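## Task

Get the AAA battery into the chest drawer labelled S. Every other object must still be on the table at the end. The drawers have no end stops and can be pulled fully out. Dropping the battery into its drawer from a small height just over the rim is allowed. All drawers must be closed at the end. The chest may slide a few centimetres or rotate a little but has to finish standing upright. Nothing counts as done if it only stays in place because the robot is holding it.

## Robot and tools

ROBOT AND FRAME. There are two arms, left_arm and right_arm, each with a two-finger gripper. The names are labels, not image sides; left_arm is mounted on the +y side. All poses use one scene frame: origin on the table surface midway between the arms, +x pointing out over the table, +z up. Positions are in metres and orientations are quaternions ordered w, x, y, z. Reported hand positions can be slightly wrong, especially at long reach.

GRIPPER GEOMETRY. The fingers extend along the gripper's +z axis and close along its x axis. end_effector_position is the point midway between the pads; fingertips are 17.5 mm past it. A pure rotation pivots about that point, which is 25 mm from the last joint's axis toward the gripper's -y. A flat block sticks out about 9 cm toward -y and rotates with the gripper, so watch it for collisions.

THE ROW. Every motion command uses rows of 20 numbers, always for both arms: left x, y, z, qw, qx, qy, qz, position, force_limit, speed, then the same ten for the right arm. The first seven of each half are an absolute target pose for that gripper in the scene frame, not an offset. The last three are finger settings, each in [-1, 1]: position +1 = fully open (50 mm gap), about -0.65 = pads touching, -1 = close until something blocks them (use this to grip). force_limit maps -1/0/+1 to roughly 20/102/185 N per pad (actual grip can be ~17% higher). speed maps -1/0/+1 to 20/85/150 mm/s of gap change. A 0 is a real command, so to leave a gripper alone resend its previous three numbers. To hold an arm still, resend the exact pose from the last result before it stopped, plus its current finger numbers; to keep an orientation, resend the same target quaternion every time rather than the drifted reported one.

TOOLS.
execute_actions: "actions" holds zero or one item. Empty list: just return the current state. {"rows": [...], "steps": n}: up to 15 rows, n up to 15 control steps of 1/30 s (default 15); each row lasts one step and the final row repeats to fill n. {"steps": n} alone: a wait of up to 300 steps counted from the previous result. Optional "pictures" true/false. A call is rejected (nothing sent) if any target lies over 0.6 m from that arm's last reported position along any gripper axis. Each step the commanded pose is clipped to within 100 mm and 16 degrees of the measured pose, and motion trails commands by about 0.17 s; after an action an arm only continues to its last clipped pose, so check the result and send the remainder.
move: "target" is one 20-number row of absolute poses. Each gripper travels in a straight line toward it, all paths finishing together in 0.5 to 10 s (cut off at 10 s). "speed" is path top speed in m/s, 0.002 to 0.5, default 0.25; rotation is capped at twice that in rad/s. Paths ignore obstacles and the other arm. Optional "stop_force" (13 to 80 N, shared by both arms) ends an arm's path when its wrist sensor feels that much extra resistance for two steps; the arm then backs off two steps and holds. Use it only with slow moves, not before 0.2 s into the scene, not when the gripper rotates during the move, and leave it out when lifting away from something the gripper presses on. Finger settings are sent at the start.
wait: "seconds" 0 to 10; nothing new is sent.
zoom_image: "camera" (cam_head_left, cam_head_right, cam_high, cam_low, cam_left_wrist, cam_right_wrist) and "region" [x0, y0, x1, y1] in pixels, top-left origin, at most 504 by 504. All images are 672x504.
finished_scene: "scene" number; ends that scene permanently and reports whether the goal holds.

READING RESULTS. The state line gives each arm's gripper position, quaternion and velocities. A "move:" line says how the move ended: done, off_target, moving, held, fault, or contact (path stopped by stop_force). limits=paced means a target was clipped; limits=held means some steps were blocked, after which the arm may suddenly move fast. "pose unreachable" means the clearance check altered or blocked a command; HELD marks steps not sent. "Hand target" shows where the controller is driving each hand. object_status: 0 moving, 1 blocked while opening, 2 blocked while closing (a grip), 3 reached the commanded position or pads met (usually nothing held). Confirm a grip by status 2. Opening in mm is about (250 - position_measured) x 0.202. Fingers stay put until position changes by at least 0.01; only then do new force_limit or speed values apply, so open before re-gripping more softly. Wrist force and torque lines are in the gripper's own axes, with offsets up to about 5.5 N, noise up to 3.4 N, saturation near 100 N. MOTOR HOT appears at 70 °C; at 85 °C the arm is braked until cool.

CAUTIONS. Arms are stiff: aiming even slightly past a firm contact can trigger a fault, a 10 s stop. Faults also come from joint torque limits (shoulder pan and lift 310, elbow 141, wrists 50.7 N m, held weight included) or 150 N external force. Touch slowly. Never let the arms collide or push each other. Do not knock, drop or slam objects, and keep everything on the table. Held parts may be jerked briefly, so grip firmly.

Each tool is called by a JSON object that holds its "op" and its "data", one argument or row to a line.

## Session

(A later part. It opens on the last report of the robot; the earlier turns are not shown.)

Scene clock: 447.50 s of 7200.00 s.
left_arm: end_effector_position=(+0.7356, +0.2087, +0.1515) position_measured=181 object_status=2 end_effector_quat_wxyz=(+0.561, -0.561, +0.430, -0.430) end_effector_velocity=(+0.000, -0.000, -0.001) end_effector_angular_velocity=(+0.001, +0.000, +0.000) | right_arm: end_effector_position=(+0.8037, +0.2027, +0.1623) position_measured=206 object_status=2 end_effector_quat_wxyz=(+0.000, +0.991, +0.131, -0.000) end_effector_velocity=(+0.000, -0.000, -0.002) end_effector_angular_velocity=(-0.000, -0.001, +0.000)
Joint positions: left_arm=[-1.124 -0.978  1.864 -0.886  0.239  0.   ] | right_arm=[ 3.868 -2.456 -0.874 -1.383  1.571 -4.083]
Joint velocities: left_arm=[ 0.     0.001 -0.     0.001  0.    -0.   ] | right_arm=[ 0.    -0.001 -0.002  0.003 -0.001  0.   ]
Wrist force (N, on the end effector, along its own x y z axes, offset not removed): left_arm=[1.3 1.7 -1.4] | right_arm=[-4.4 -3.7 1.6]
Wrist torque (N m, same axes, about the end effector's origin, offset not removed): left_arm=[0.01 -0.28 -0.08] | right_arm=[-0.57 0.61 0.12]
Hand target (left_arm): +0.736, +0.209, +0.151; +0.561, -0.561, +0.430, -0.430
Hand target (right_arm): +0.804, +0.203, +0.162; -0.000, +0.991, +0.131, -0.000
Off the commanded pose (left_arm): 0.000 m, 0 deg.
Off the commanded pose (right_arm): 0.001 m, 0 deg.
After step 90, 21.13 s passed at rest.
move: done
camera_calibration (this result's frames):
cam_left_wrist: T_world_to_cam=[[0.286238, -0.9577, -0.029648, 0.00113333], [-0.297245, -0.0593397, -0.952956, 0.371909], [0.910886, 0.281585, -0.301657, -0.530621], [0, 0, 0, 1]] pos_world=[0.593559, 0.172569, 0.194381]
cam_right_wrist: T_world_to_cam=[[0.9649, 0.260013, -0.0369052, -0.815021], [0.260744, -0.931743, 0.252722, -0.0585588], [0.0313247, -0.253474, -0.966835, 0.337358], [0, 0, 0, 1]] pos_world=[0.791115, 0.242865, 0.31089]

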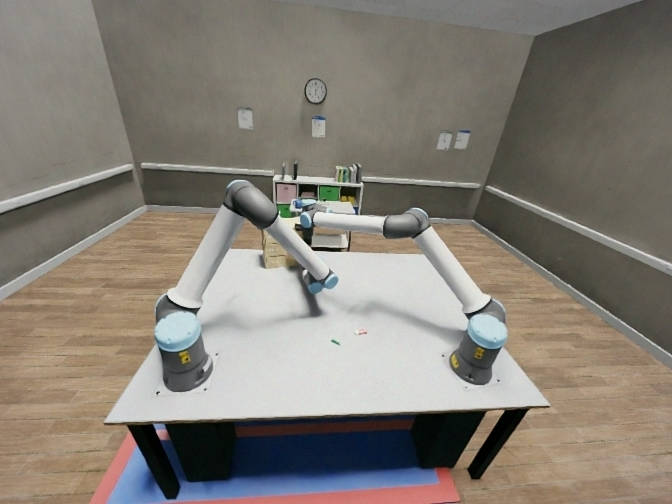

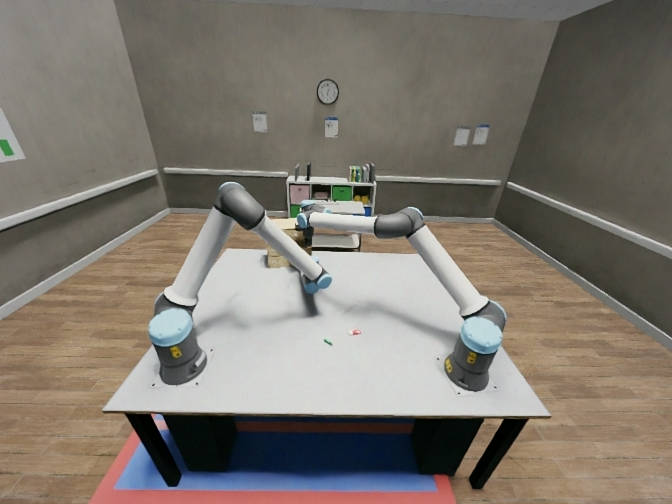

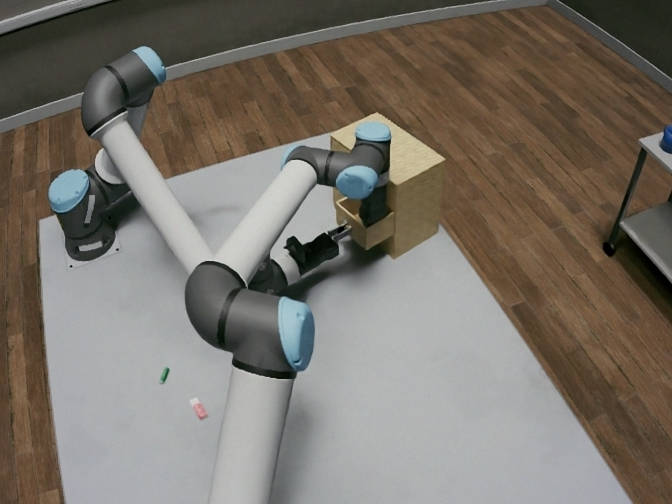

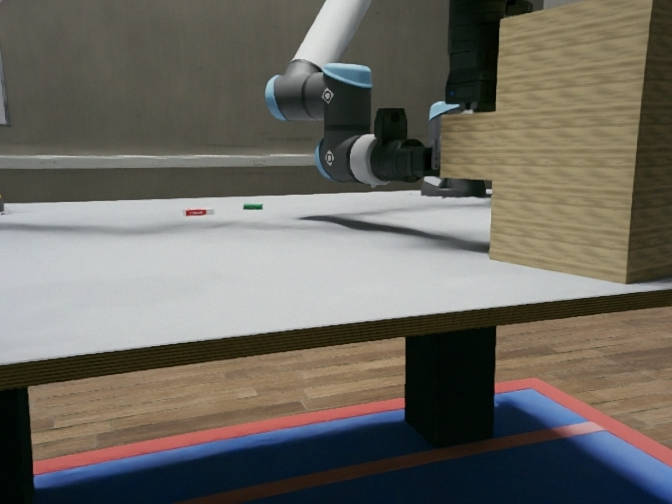

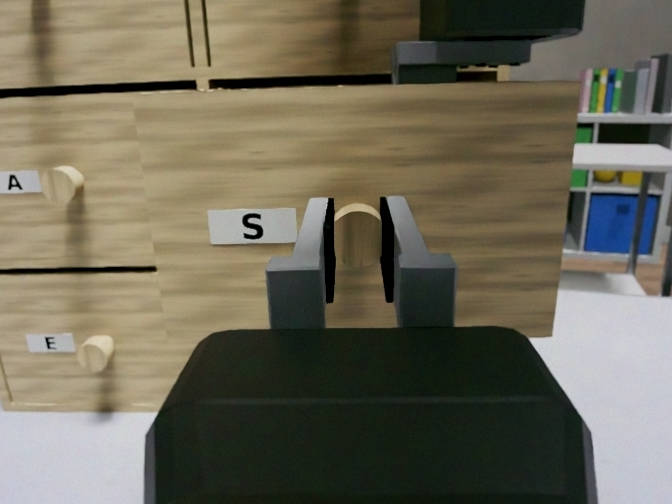

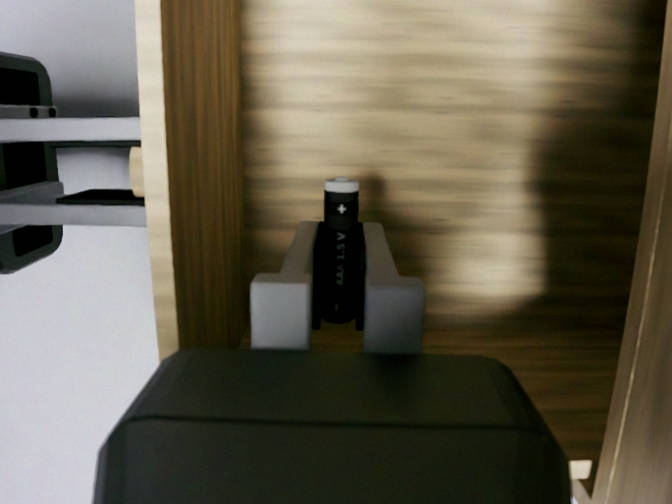

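{"op": "move", "data": {
  "target": [0.7356, 0.2087, 0.1515, 0.5610, -0.5610, 0.4305, -0.4305, -1, -0.2, -0.5, 0.804, 0.203, 0.25, 0, 0.9914, 0.1305, 0, 0.1, -0.4, 1],
  "speed": 0.15
}}

Scene clock: 456.53 s of 7200.00 s.
left_arm: end_effector_position=(+0.7356, +0.2087, +0.1515) position_measured=181 object_status=2 end_effector_quat_wxyz=(+0.561, -0.561, +0.430, -0.430) end_effector_velocity=(+0.000, +0.000, -0.001) end_effector_angular_velocity=(+0.001, +0.001, +0.000) | right_arm: end_effector_position=(+0.8041, +0.2031, +0.2498) position_measured=138 object_status=3 end_effector_quat_wxyz=(-0.000, +0.991, +0.131, +0.000) end_effector_velocity=(-0.000, +0.000, +0.003) end_effector_angular_velocity=(-0.002, +0.000, +0.001)
Joint positions: left_arm=[-1.124 -0.978  1.864 -0.886  0.239  0.   ] | right_arm=[ 3.868 -2.433 -0.761 -1.518  1.571 -4.083]
Joint velocities: left_arm=[ 0.     0.001 -0.     0.     0.     0.   ] | right_arm=[ 0.001 -0.     0.006 -0.007 -0.001 -0.   ]
Wrist force (N, on the end effector, along its own x y z axes, offset not removed): left_arm=[-0.2 2.1 0.3] | right_arm=[-3.3 -1.5 -0.1]
Wrist torque (N m, same axes, about the end effector's origin, offset not removed): left_arm=[0.14 -0.02 -0.04] | right_arm=[-0.10 0.36 0.07]
Hand target (left_arm): +0.736, +0.209, +0.151; +0.561, -0.561, +0.430, -0.430
Hand target (right_arm): +0.804, +0.203, +0.250; -0.000, +0.991, +0.131, +0.000
Off the commanded pose (left_arm): 0.000 m, 0 deg.
Off the commanded pose (right_arm): 0.000 m, 0 deg.
After step 90, 4.87 s passed at rest.
move: done
camera_calibration (this result's frames):
cam_left_wrist: T_world_to_cam=[[0.286224, -0.957704, -0.0296442, 0.0011385], [-0.297246, -0.0593391, -0.952955, 0.371908], [0.91089, 0.28157, -0.301658, -0.530621], [0, 0, 0, 1]] pos_world=[0.59356, 0.172566, 0.19438]
cam_right_wrist: T_world_to_cam=[[0.964906, 0.260015, -0.0367101, -0.812362], [0.2607, -0.931782, 0.252622, -0.0802551], [0.0314797, -0.253327, -0.966868, 0.421884], [0, 0, 0, 1]] pos_world=[0.791495, 0.243321, 0.398359]

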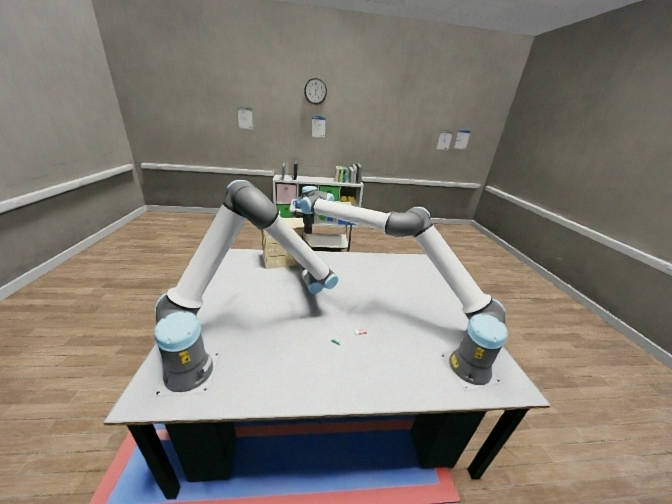

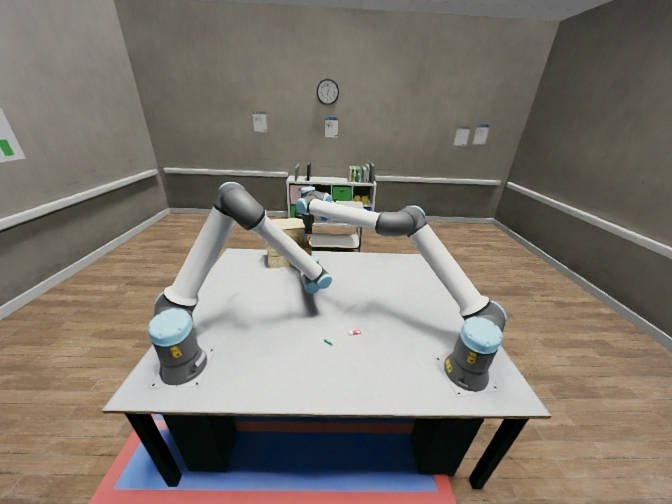

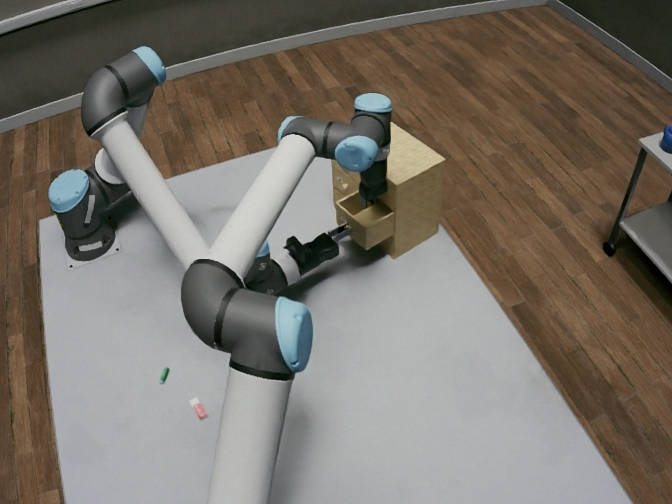

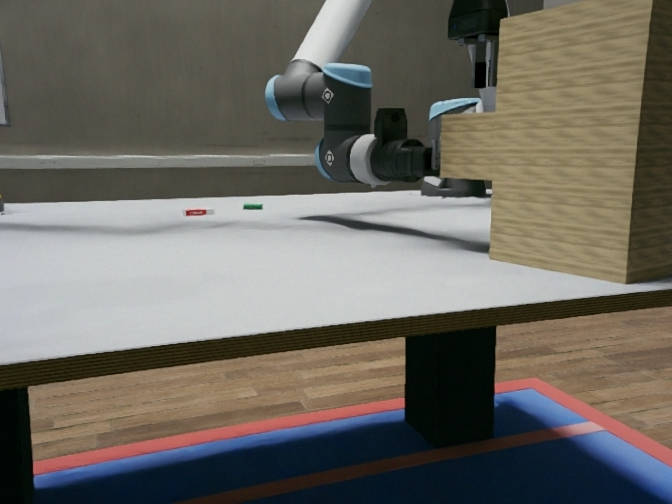

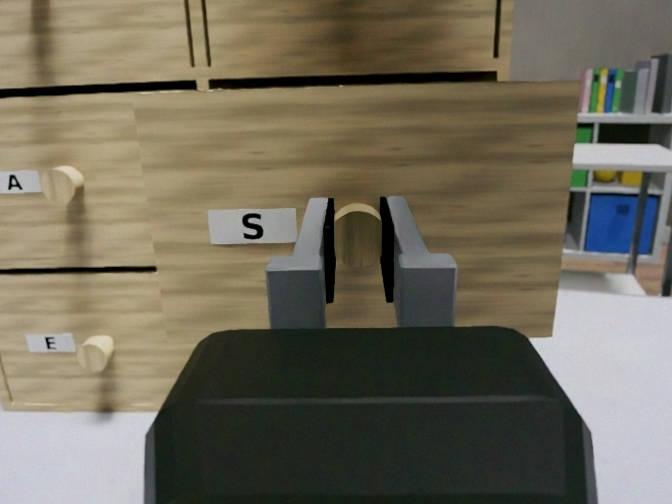

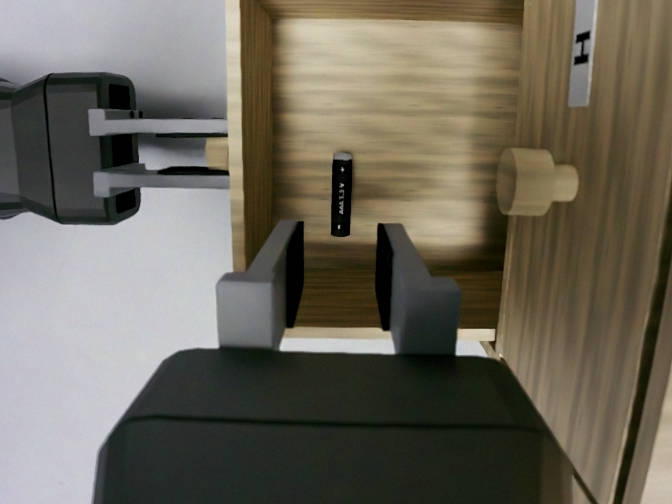

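{"op": "move", "data": {
  "target": [0.8372, 0.2360, 0.1515, 0.5610, -0.5610, 0.4305, -0.4305, -1, -0.2, -0.5, 0.804, 0.203, 0.25, 0, 0.9914, 0.1305, 0, 0.1, -0.4, 1],
  "speed": 0.07,
  "stop_force": 20
}}

Scene clock: 467.23 s of 7200.00 s.
left_arm: end_effector_position=(+0.8369, +0.2358, +0.1515) position_measured=181 object_status=2 end_effector_quat_wxyz=(+0.561, -0.561, +0.430, -0.430) end_effector_velocity=(+0.003, +0.000, +0.002) end_effector_angular_velocity=(-0.001, -0.001, +0.000) | right_arm: end_effector_position=(+0.8040, +0.2030, +0.2500) position_measured=138 object_status=3 end_effector_quat_wxyz=(+0.000, +0.991, +0.131, +0.000) end_effector_velocity=(-0.000, +0.000, -0.001) end_effector_angular_velocity=(-0.001, +0.000, +0.001)
Joint positions: left_arm=[-0.987 -0.917  1.745 -0.828  0.376 -0.   ] | right_arm=[ 3.868 -2.433 -0.761 -1.519  1.571 -4.083]
Joint velocities: left_arm=[ 0.003  0.001 -0.005  0.003  0.003 -0.   ] | right_arm=[ 0.    -0.001  0.    -0.    -0.001 -0.001]
Wrist force (N, on the end effector, along its own x y z axes, offset not removed): left_arm=[2.9 -2.6 -1.1] | right_arm=[-1.2 -4.4 -1.8]
Wrist torque (N m, same axes, about the end effector's origin, offset not removed): left_arm=[-0.25 -0.62 -0.07] | right_arm=[-0.70 0.07 0.00]
Hand target (left_arm): +0.837, +0.236, +0.151; +0.561, -0.561, +0.430, -0.430
Hand target (right_arm): +0.804, +0.203, +0.250; +0.000, +0.991, +0.131, +0.000
Off the commanded pose (left_arm): 0.000 m, 0 deg.
Off the commanded pose (right_arm): 0.000 m, 0 deg.
After step 90, 5.73 s passed at rest.
move: done
camera_calibration (this result's frames):
cam_left_wrist: T_world_to_cam=[[0.286236, -0.957701, -0.0296222, -0.00190138], [-0.297234, -0.0593612, -0.952958, 0.403605], [0.91089, 0.281576, -0.301652, -0.630586], [0, 0, 0, 1]] pos_world=[0.694904, 0.199695, 0.194344]
cam_right_wrist: T_world_to_cam=[[0.964903, 0.260006, -0.0368695, -0.812171], [0.260728, -0.931744, 0.252732, -0.0804699], [0.0313589, -0.253475, -0.966833, 0.422185], [0, 0, 0, 1]] pos_world=[0.791408, 0.243205, 0.398576]

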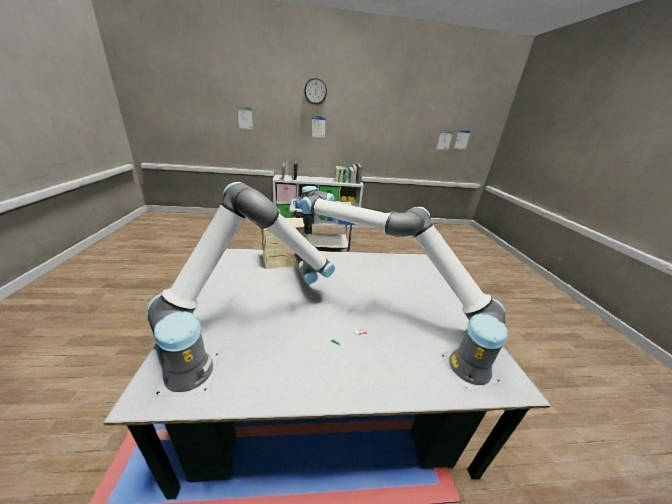

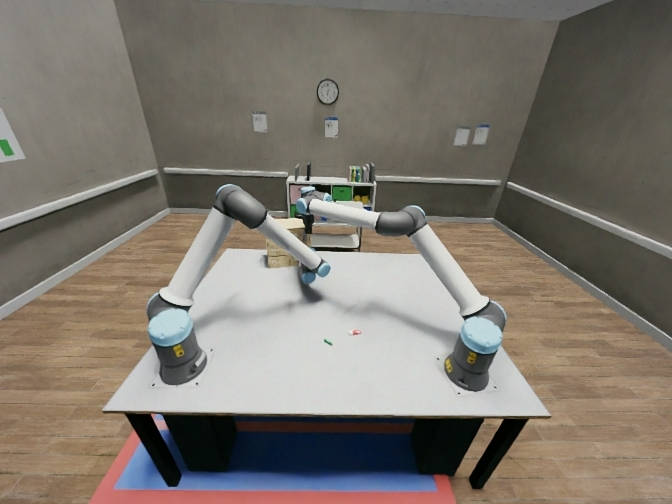

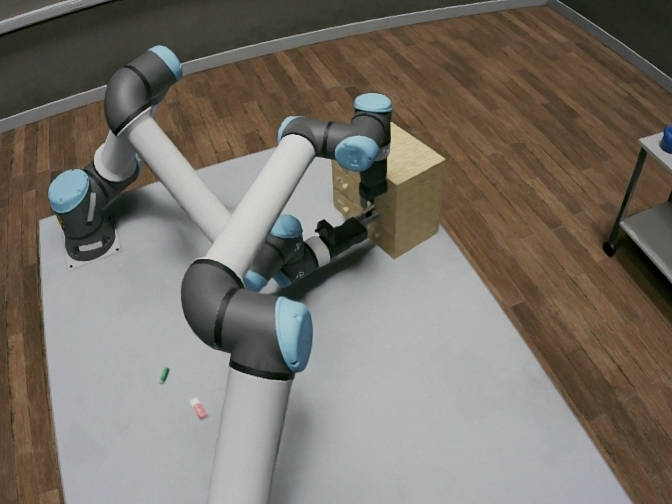

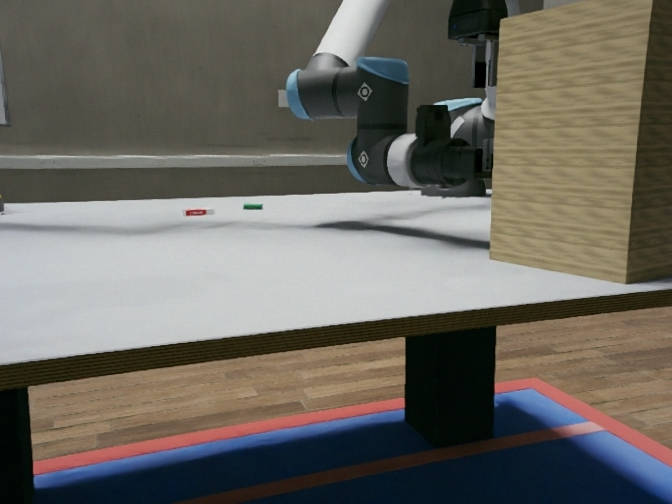

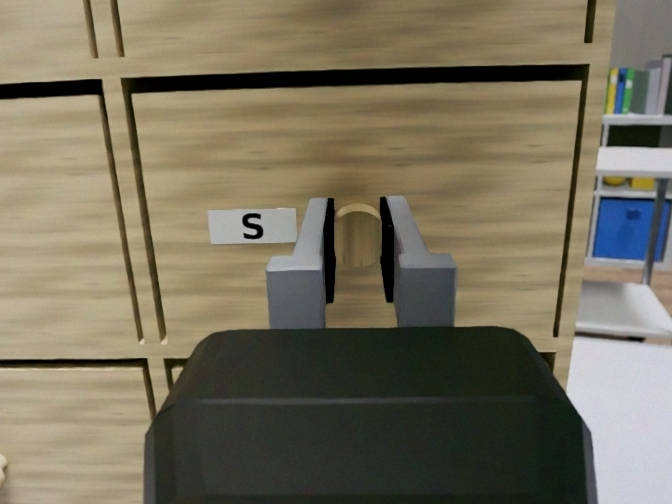

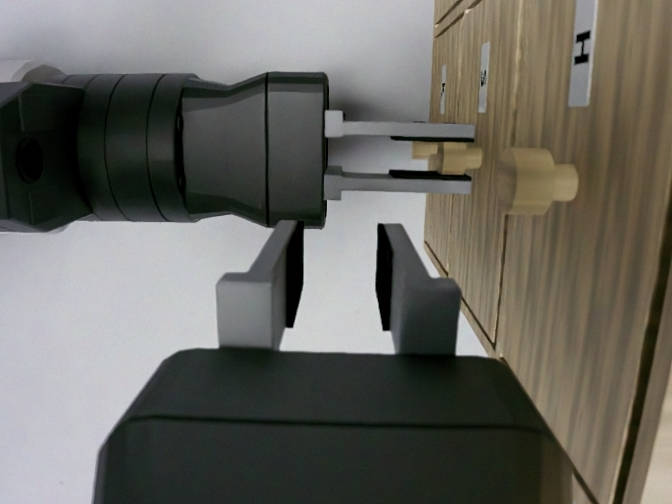

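{"op": "move", "data": {
  "target": [0.7934, 0.2243, 0.1515, 0.5610, -0.5610, 0.4305, -0.4305, 0.5, -0.2, 1, 0.804, 0.203, 0.25, 0, 0.9914, 0.1305, 0, 0.1, -0.4, 1],
  "speed": 0.08
}}

Scene clock: 476.33 s of 7200.00 s.
left_arm: end_effector_position=(+0.7937, +0.2244, +0.1515) position_measured=78 object_status=3 end_effector_quat_wxyz=(+0.561, -0.561, +0.430, -0.431) end_effector_velocity=(-0.002, -0.001, -0.001) end_effector_angular_velocity=(+0.002, +0.001, +0.000) | right_arm: end_effector_position=(+0.8040, +0.2030, +0.2500) position_measured=138 object_status=3 end_effector_quat_wxyz=(+0.000, +0.991, +0.131, -0.000) end_effector_velocity=(+0.002, -0.001, -0.002) end_effector_angular_velocity=(-0.002, -0.000, -0.001)
Joint positions: left_arm=[-1.043 -0.945  1.8   -0.854  0.319 -0.   ] | right_arm=[ 3.868 -2.433 -0.761 -1.519  1.571 -4.083]
Joint velocities: left_arm=[-0.003  0.     0.003 -0.003 -0.003  0.003] | right_arm=[-0.001 -0.001 -0.     0.    -0.001 -0.   ]
Wrist force (N, on the end effector, along its own x y z axes, offset not removed): left_arm=[1.8 -0.3 -2.7] | right_arm=[-5.4 -5.6 -1.3]
Wrist torque (N m, same axes, about the end effector's origin, offset not removed): left_arm=[-0.13 -0.30 -0.02] | right_arm=[-0.91 0.71 0.06]
Hand target (left_arm): +0.793, +0.224, +0.152; +0.561, -0.561, +0.430, -0.430
Hand target (right_arm): +0.804, +0.203, +0.250; +0.000, +0.991, +0.131, -0.000
Off the commanded pose (left_arm): 0.000 m, 0 deg.
Off the commanded pose (right_arm): 0.000 m, 0 deg.
After step 100, 4.70 s passed at rest.
move: done
camera_calibration (this result's frames):
cam_left_wrist: T_world_to_cam=[[0.28624, -0.957703, -0.0295095, -0.000444291], [-0.297236, -0.0594753, -0.95295, 0.390139], [0.910888, 0.281544, -0.301688, -0.587923], [0, 0, 0, 1]] pos_world=[0.651623, 0.188304, 0.194401]
cam_right_wrist: T_world_to_cam=[[0.964901, 0.260011, -0.0368789, -0.812165], [0.260736, -0.931745, 0.25272, -0.0804702], [0.0313484, -0.253466, -0.966836, 0.422193], [0, 0, 0, 1]] pos_world=[0.791405, 0.243206, 0.398576]

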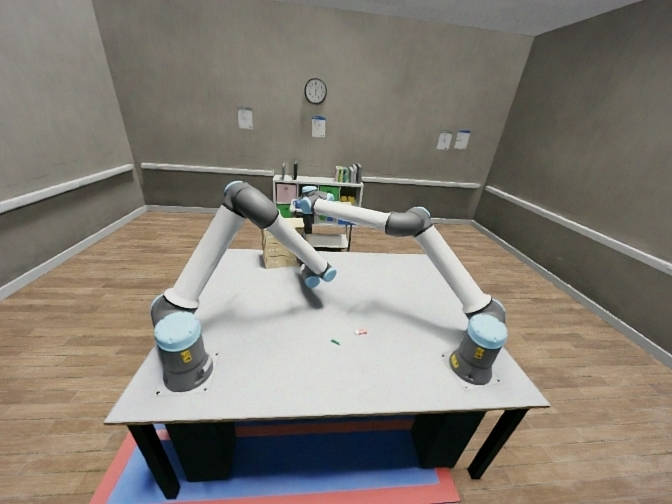

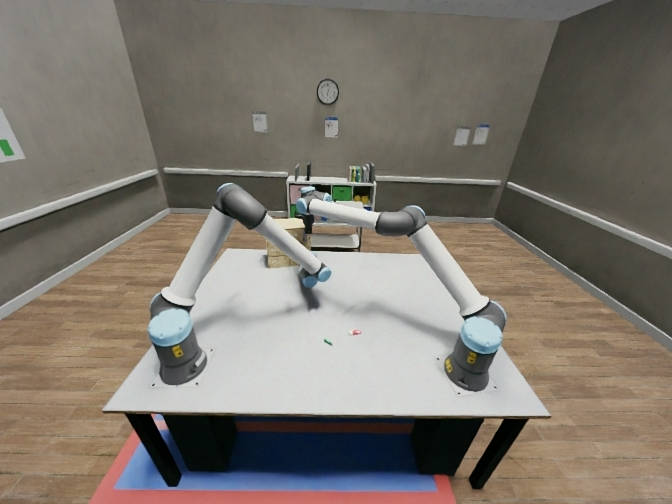

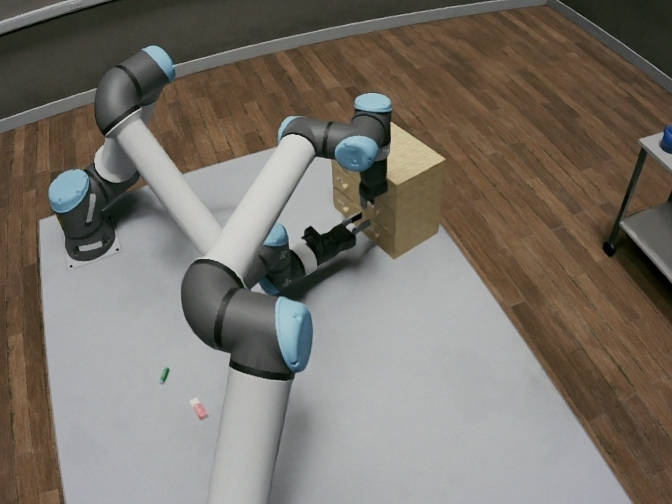

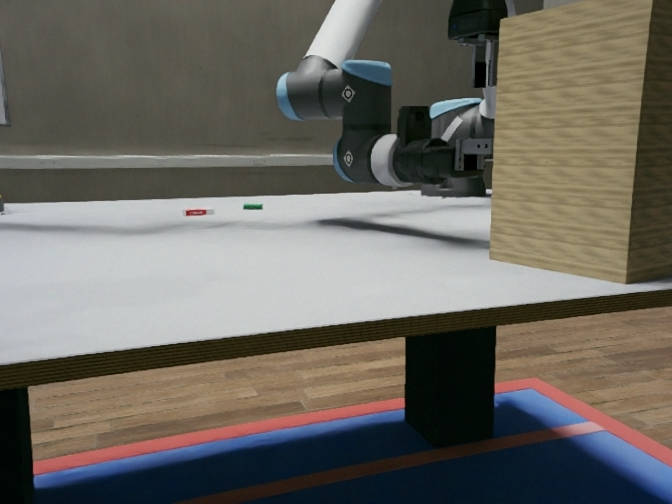

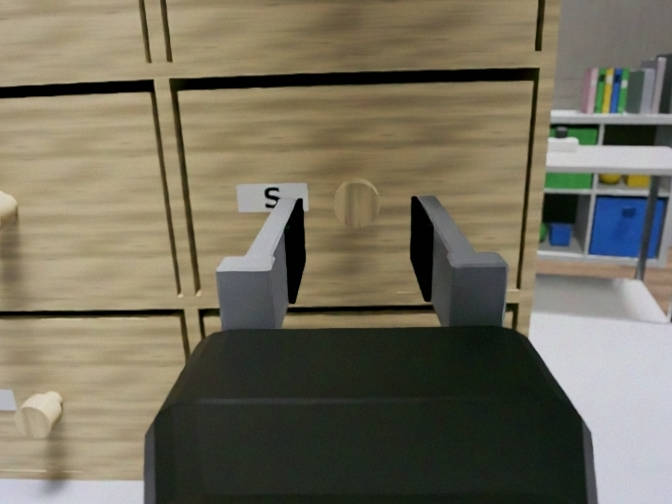

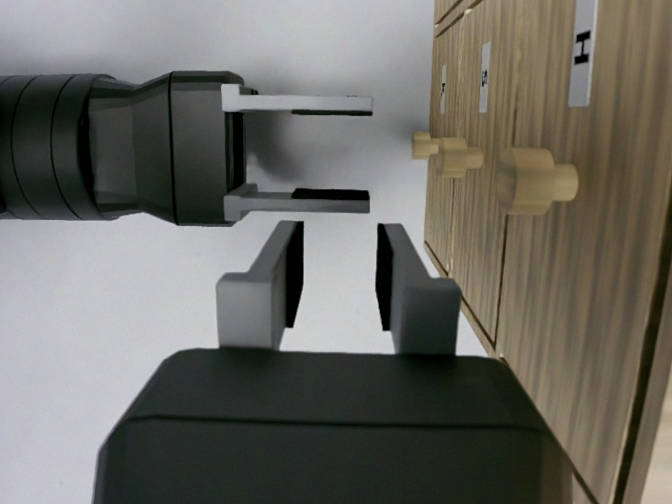

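The battery is in drawer S, the drawer is shut flush, and the gripper has let go of the knob, so I'm ending scene 1.

{"op": "finished_scene", "data": {
  "scene": 1
}}

The scene is finished: the task was done.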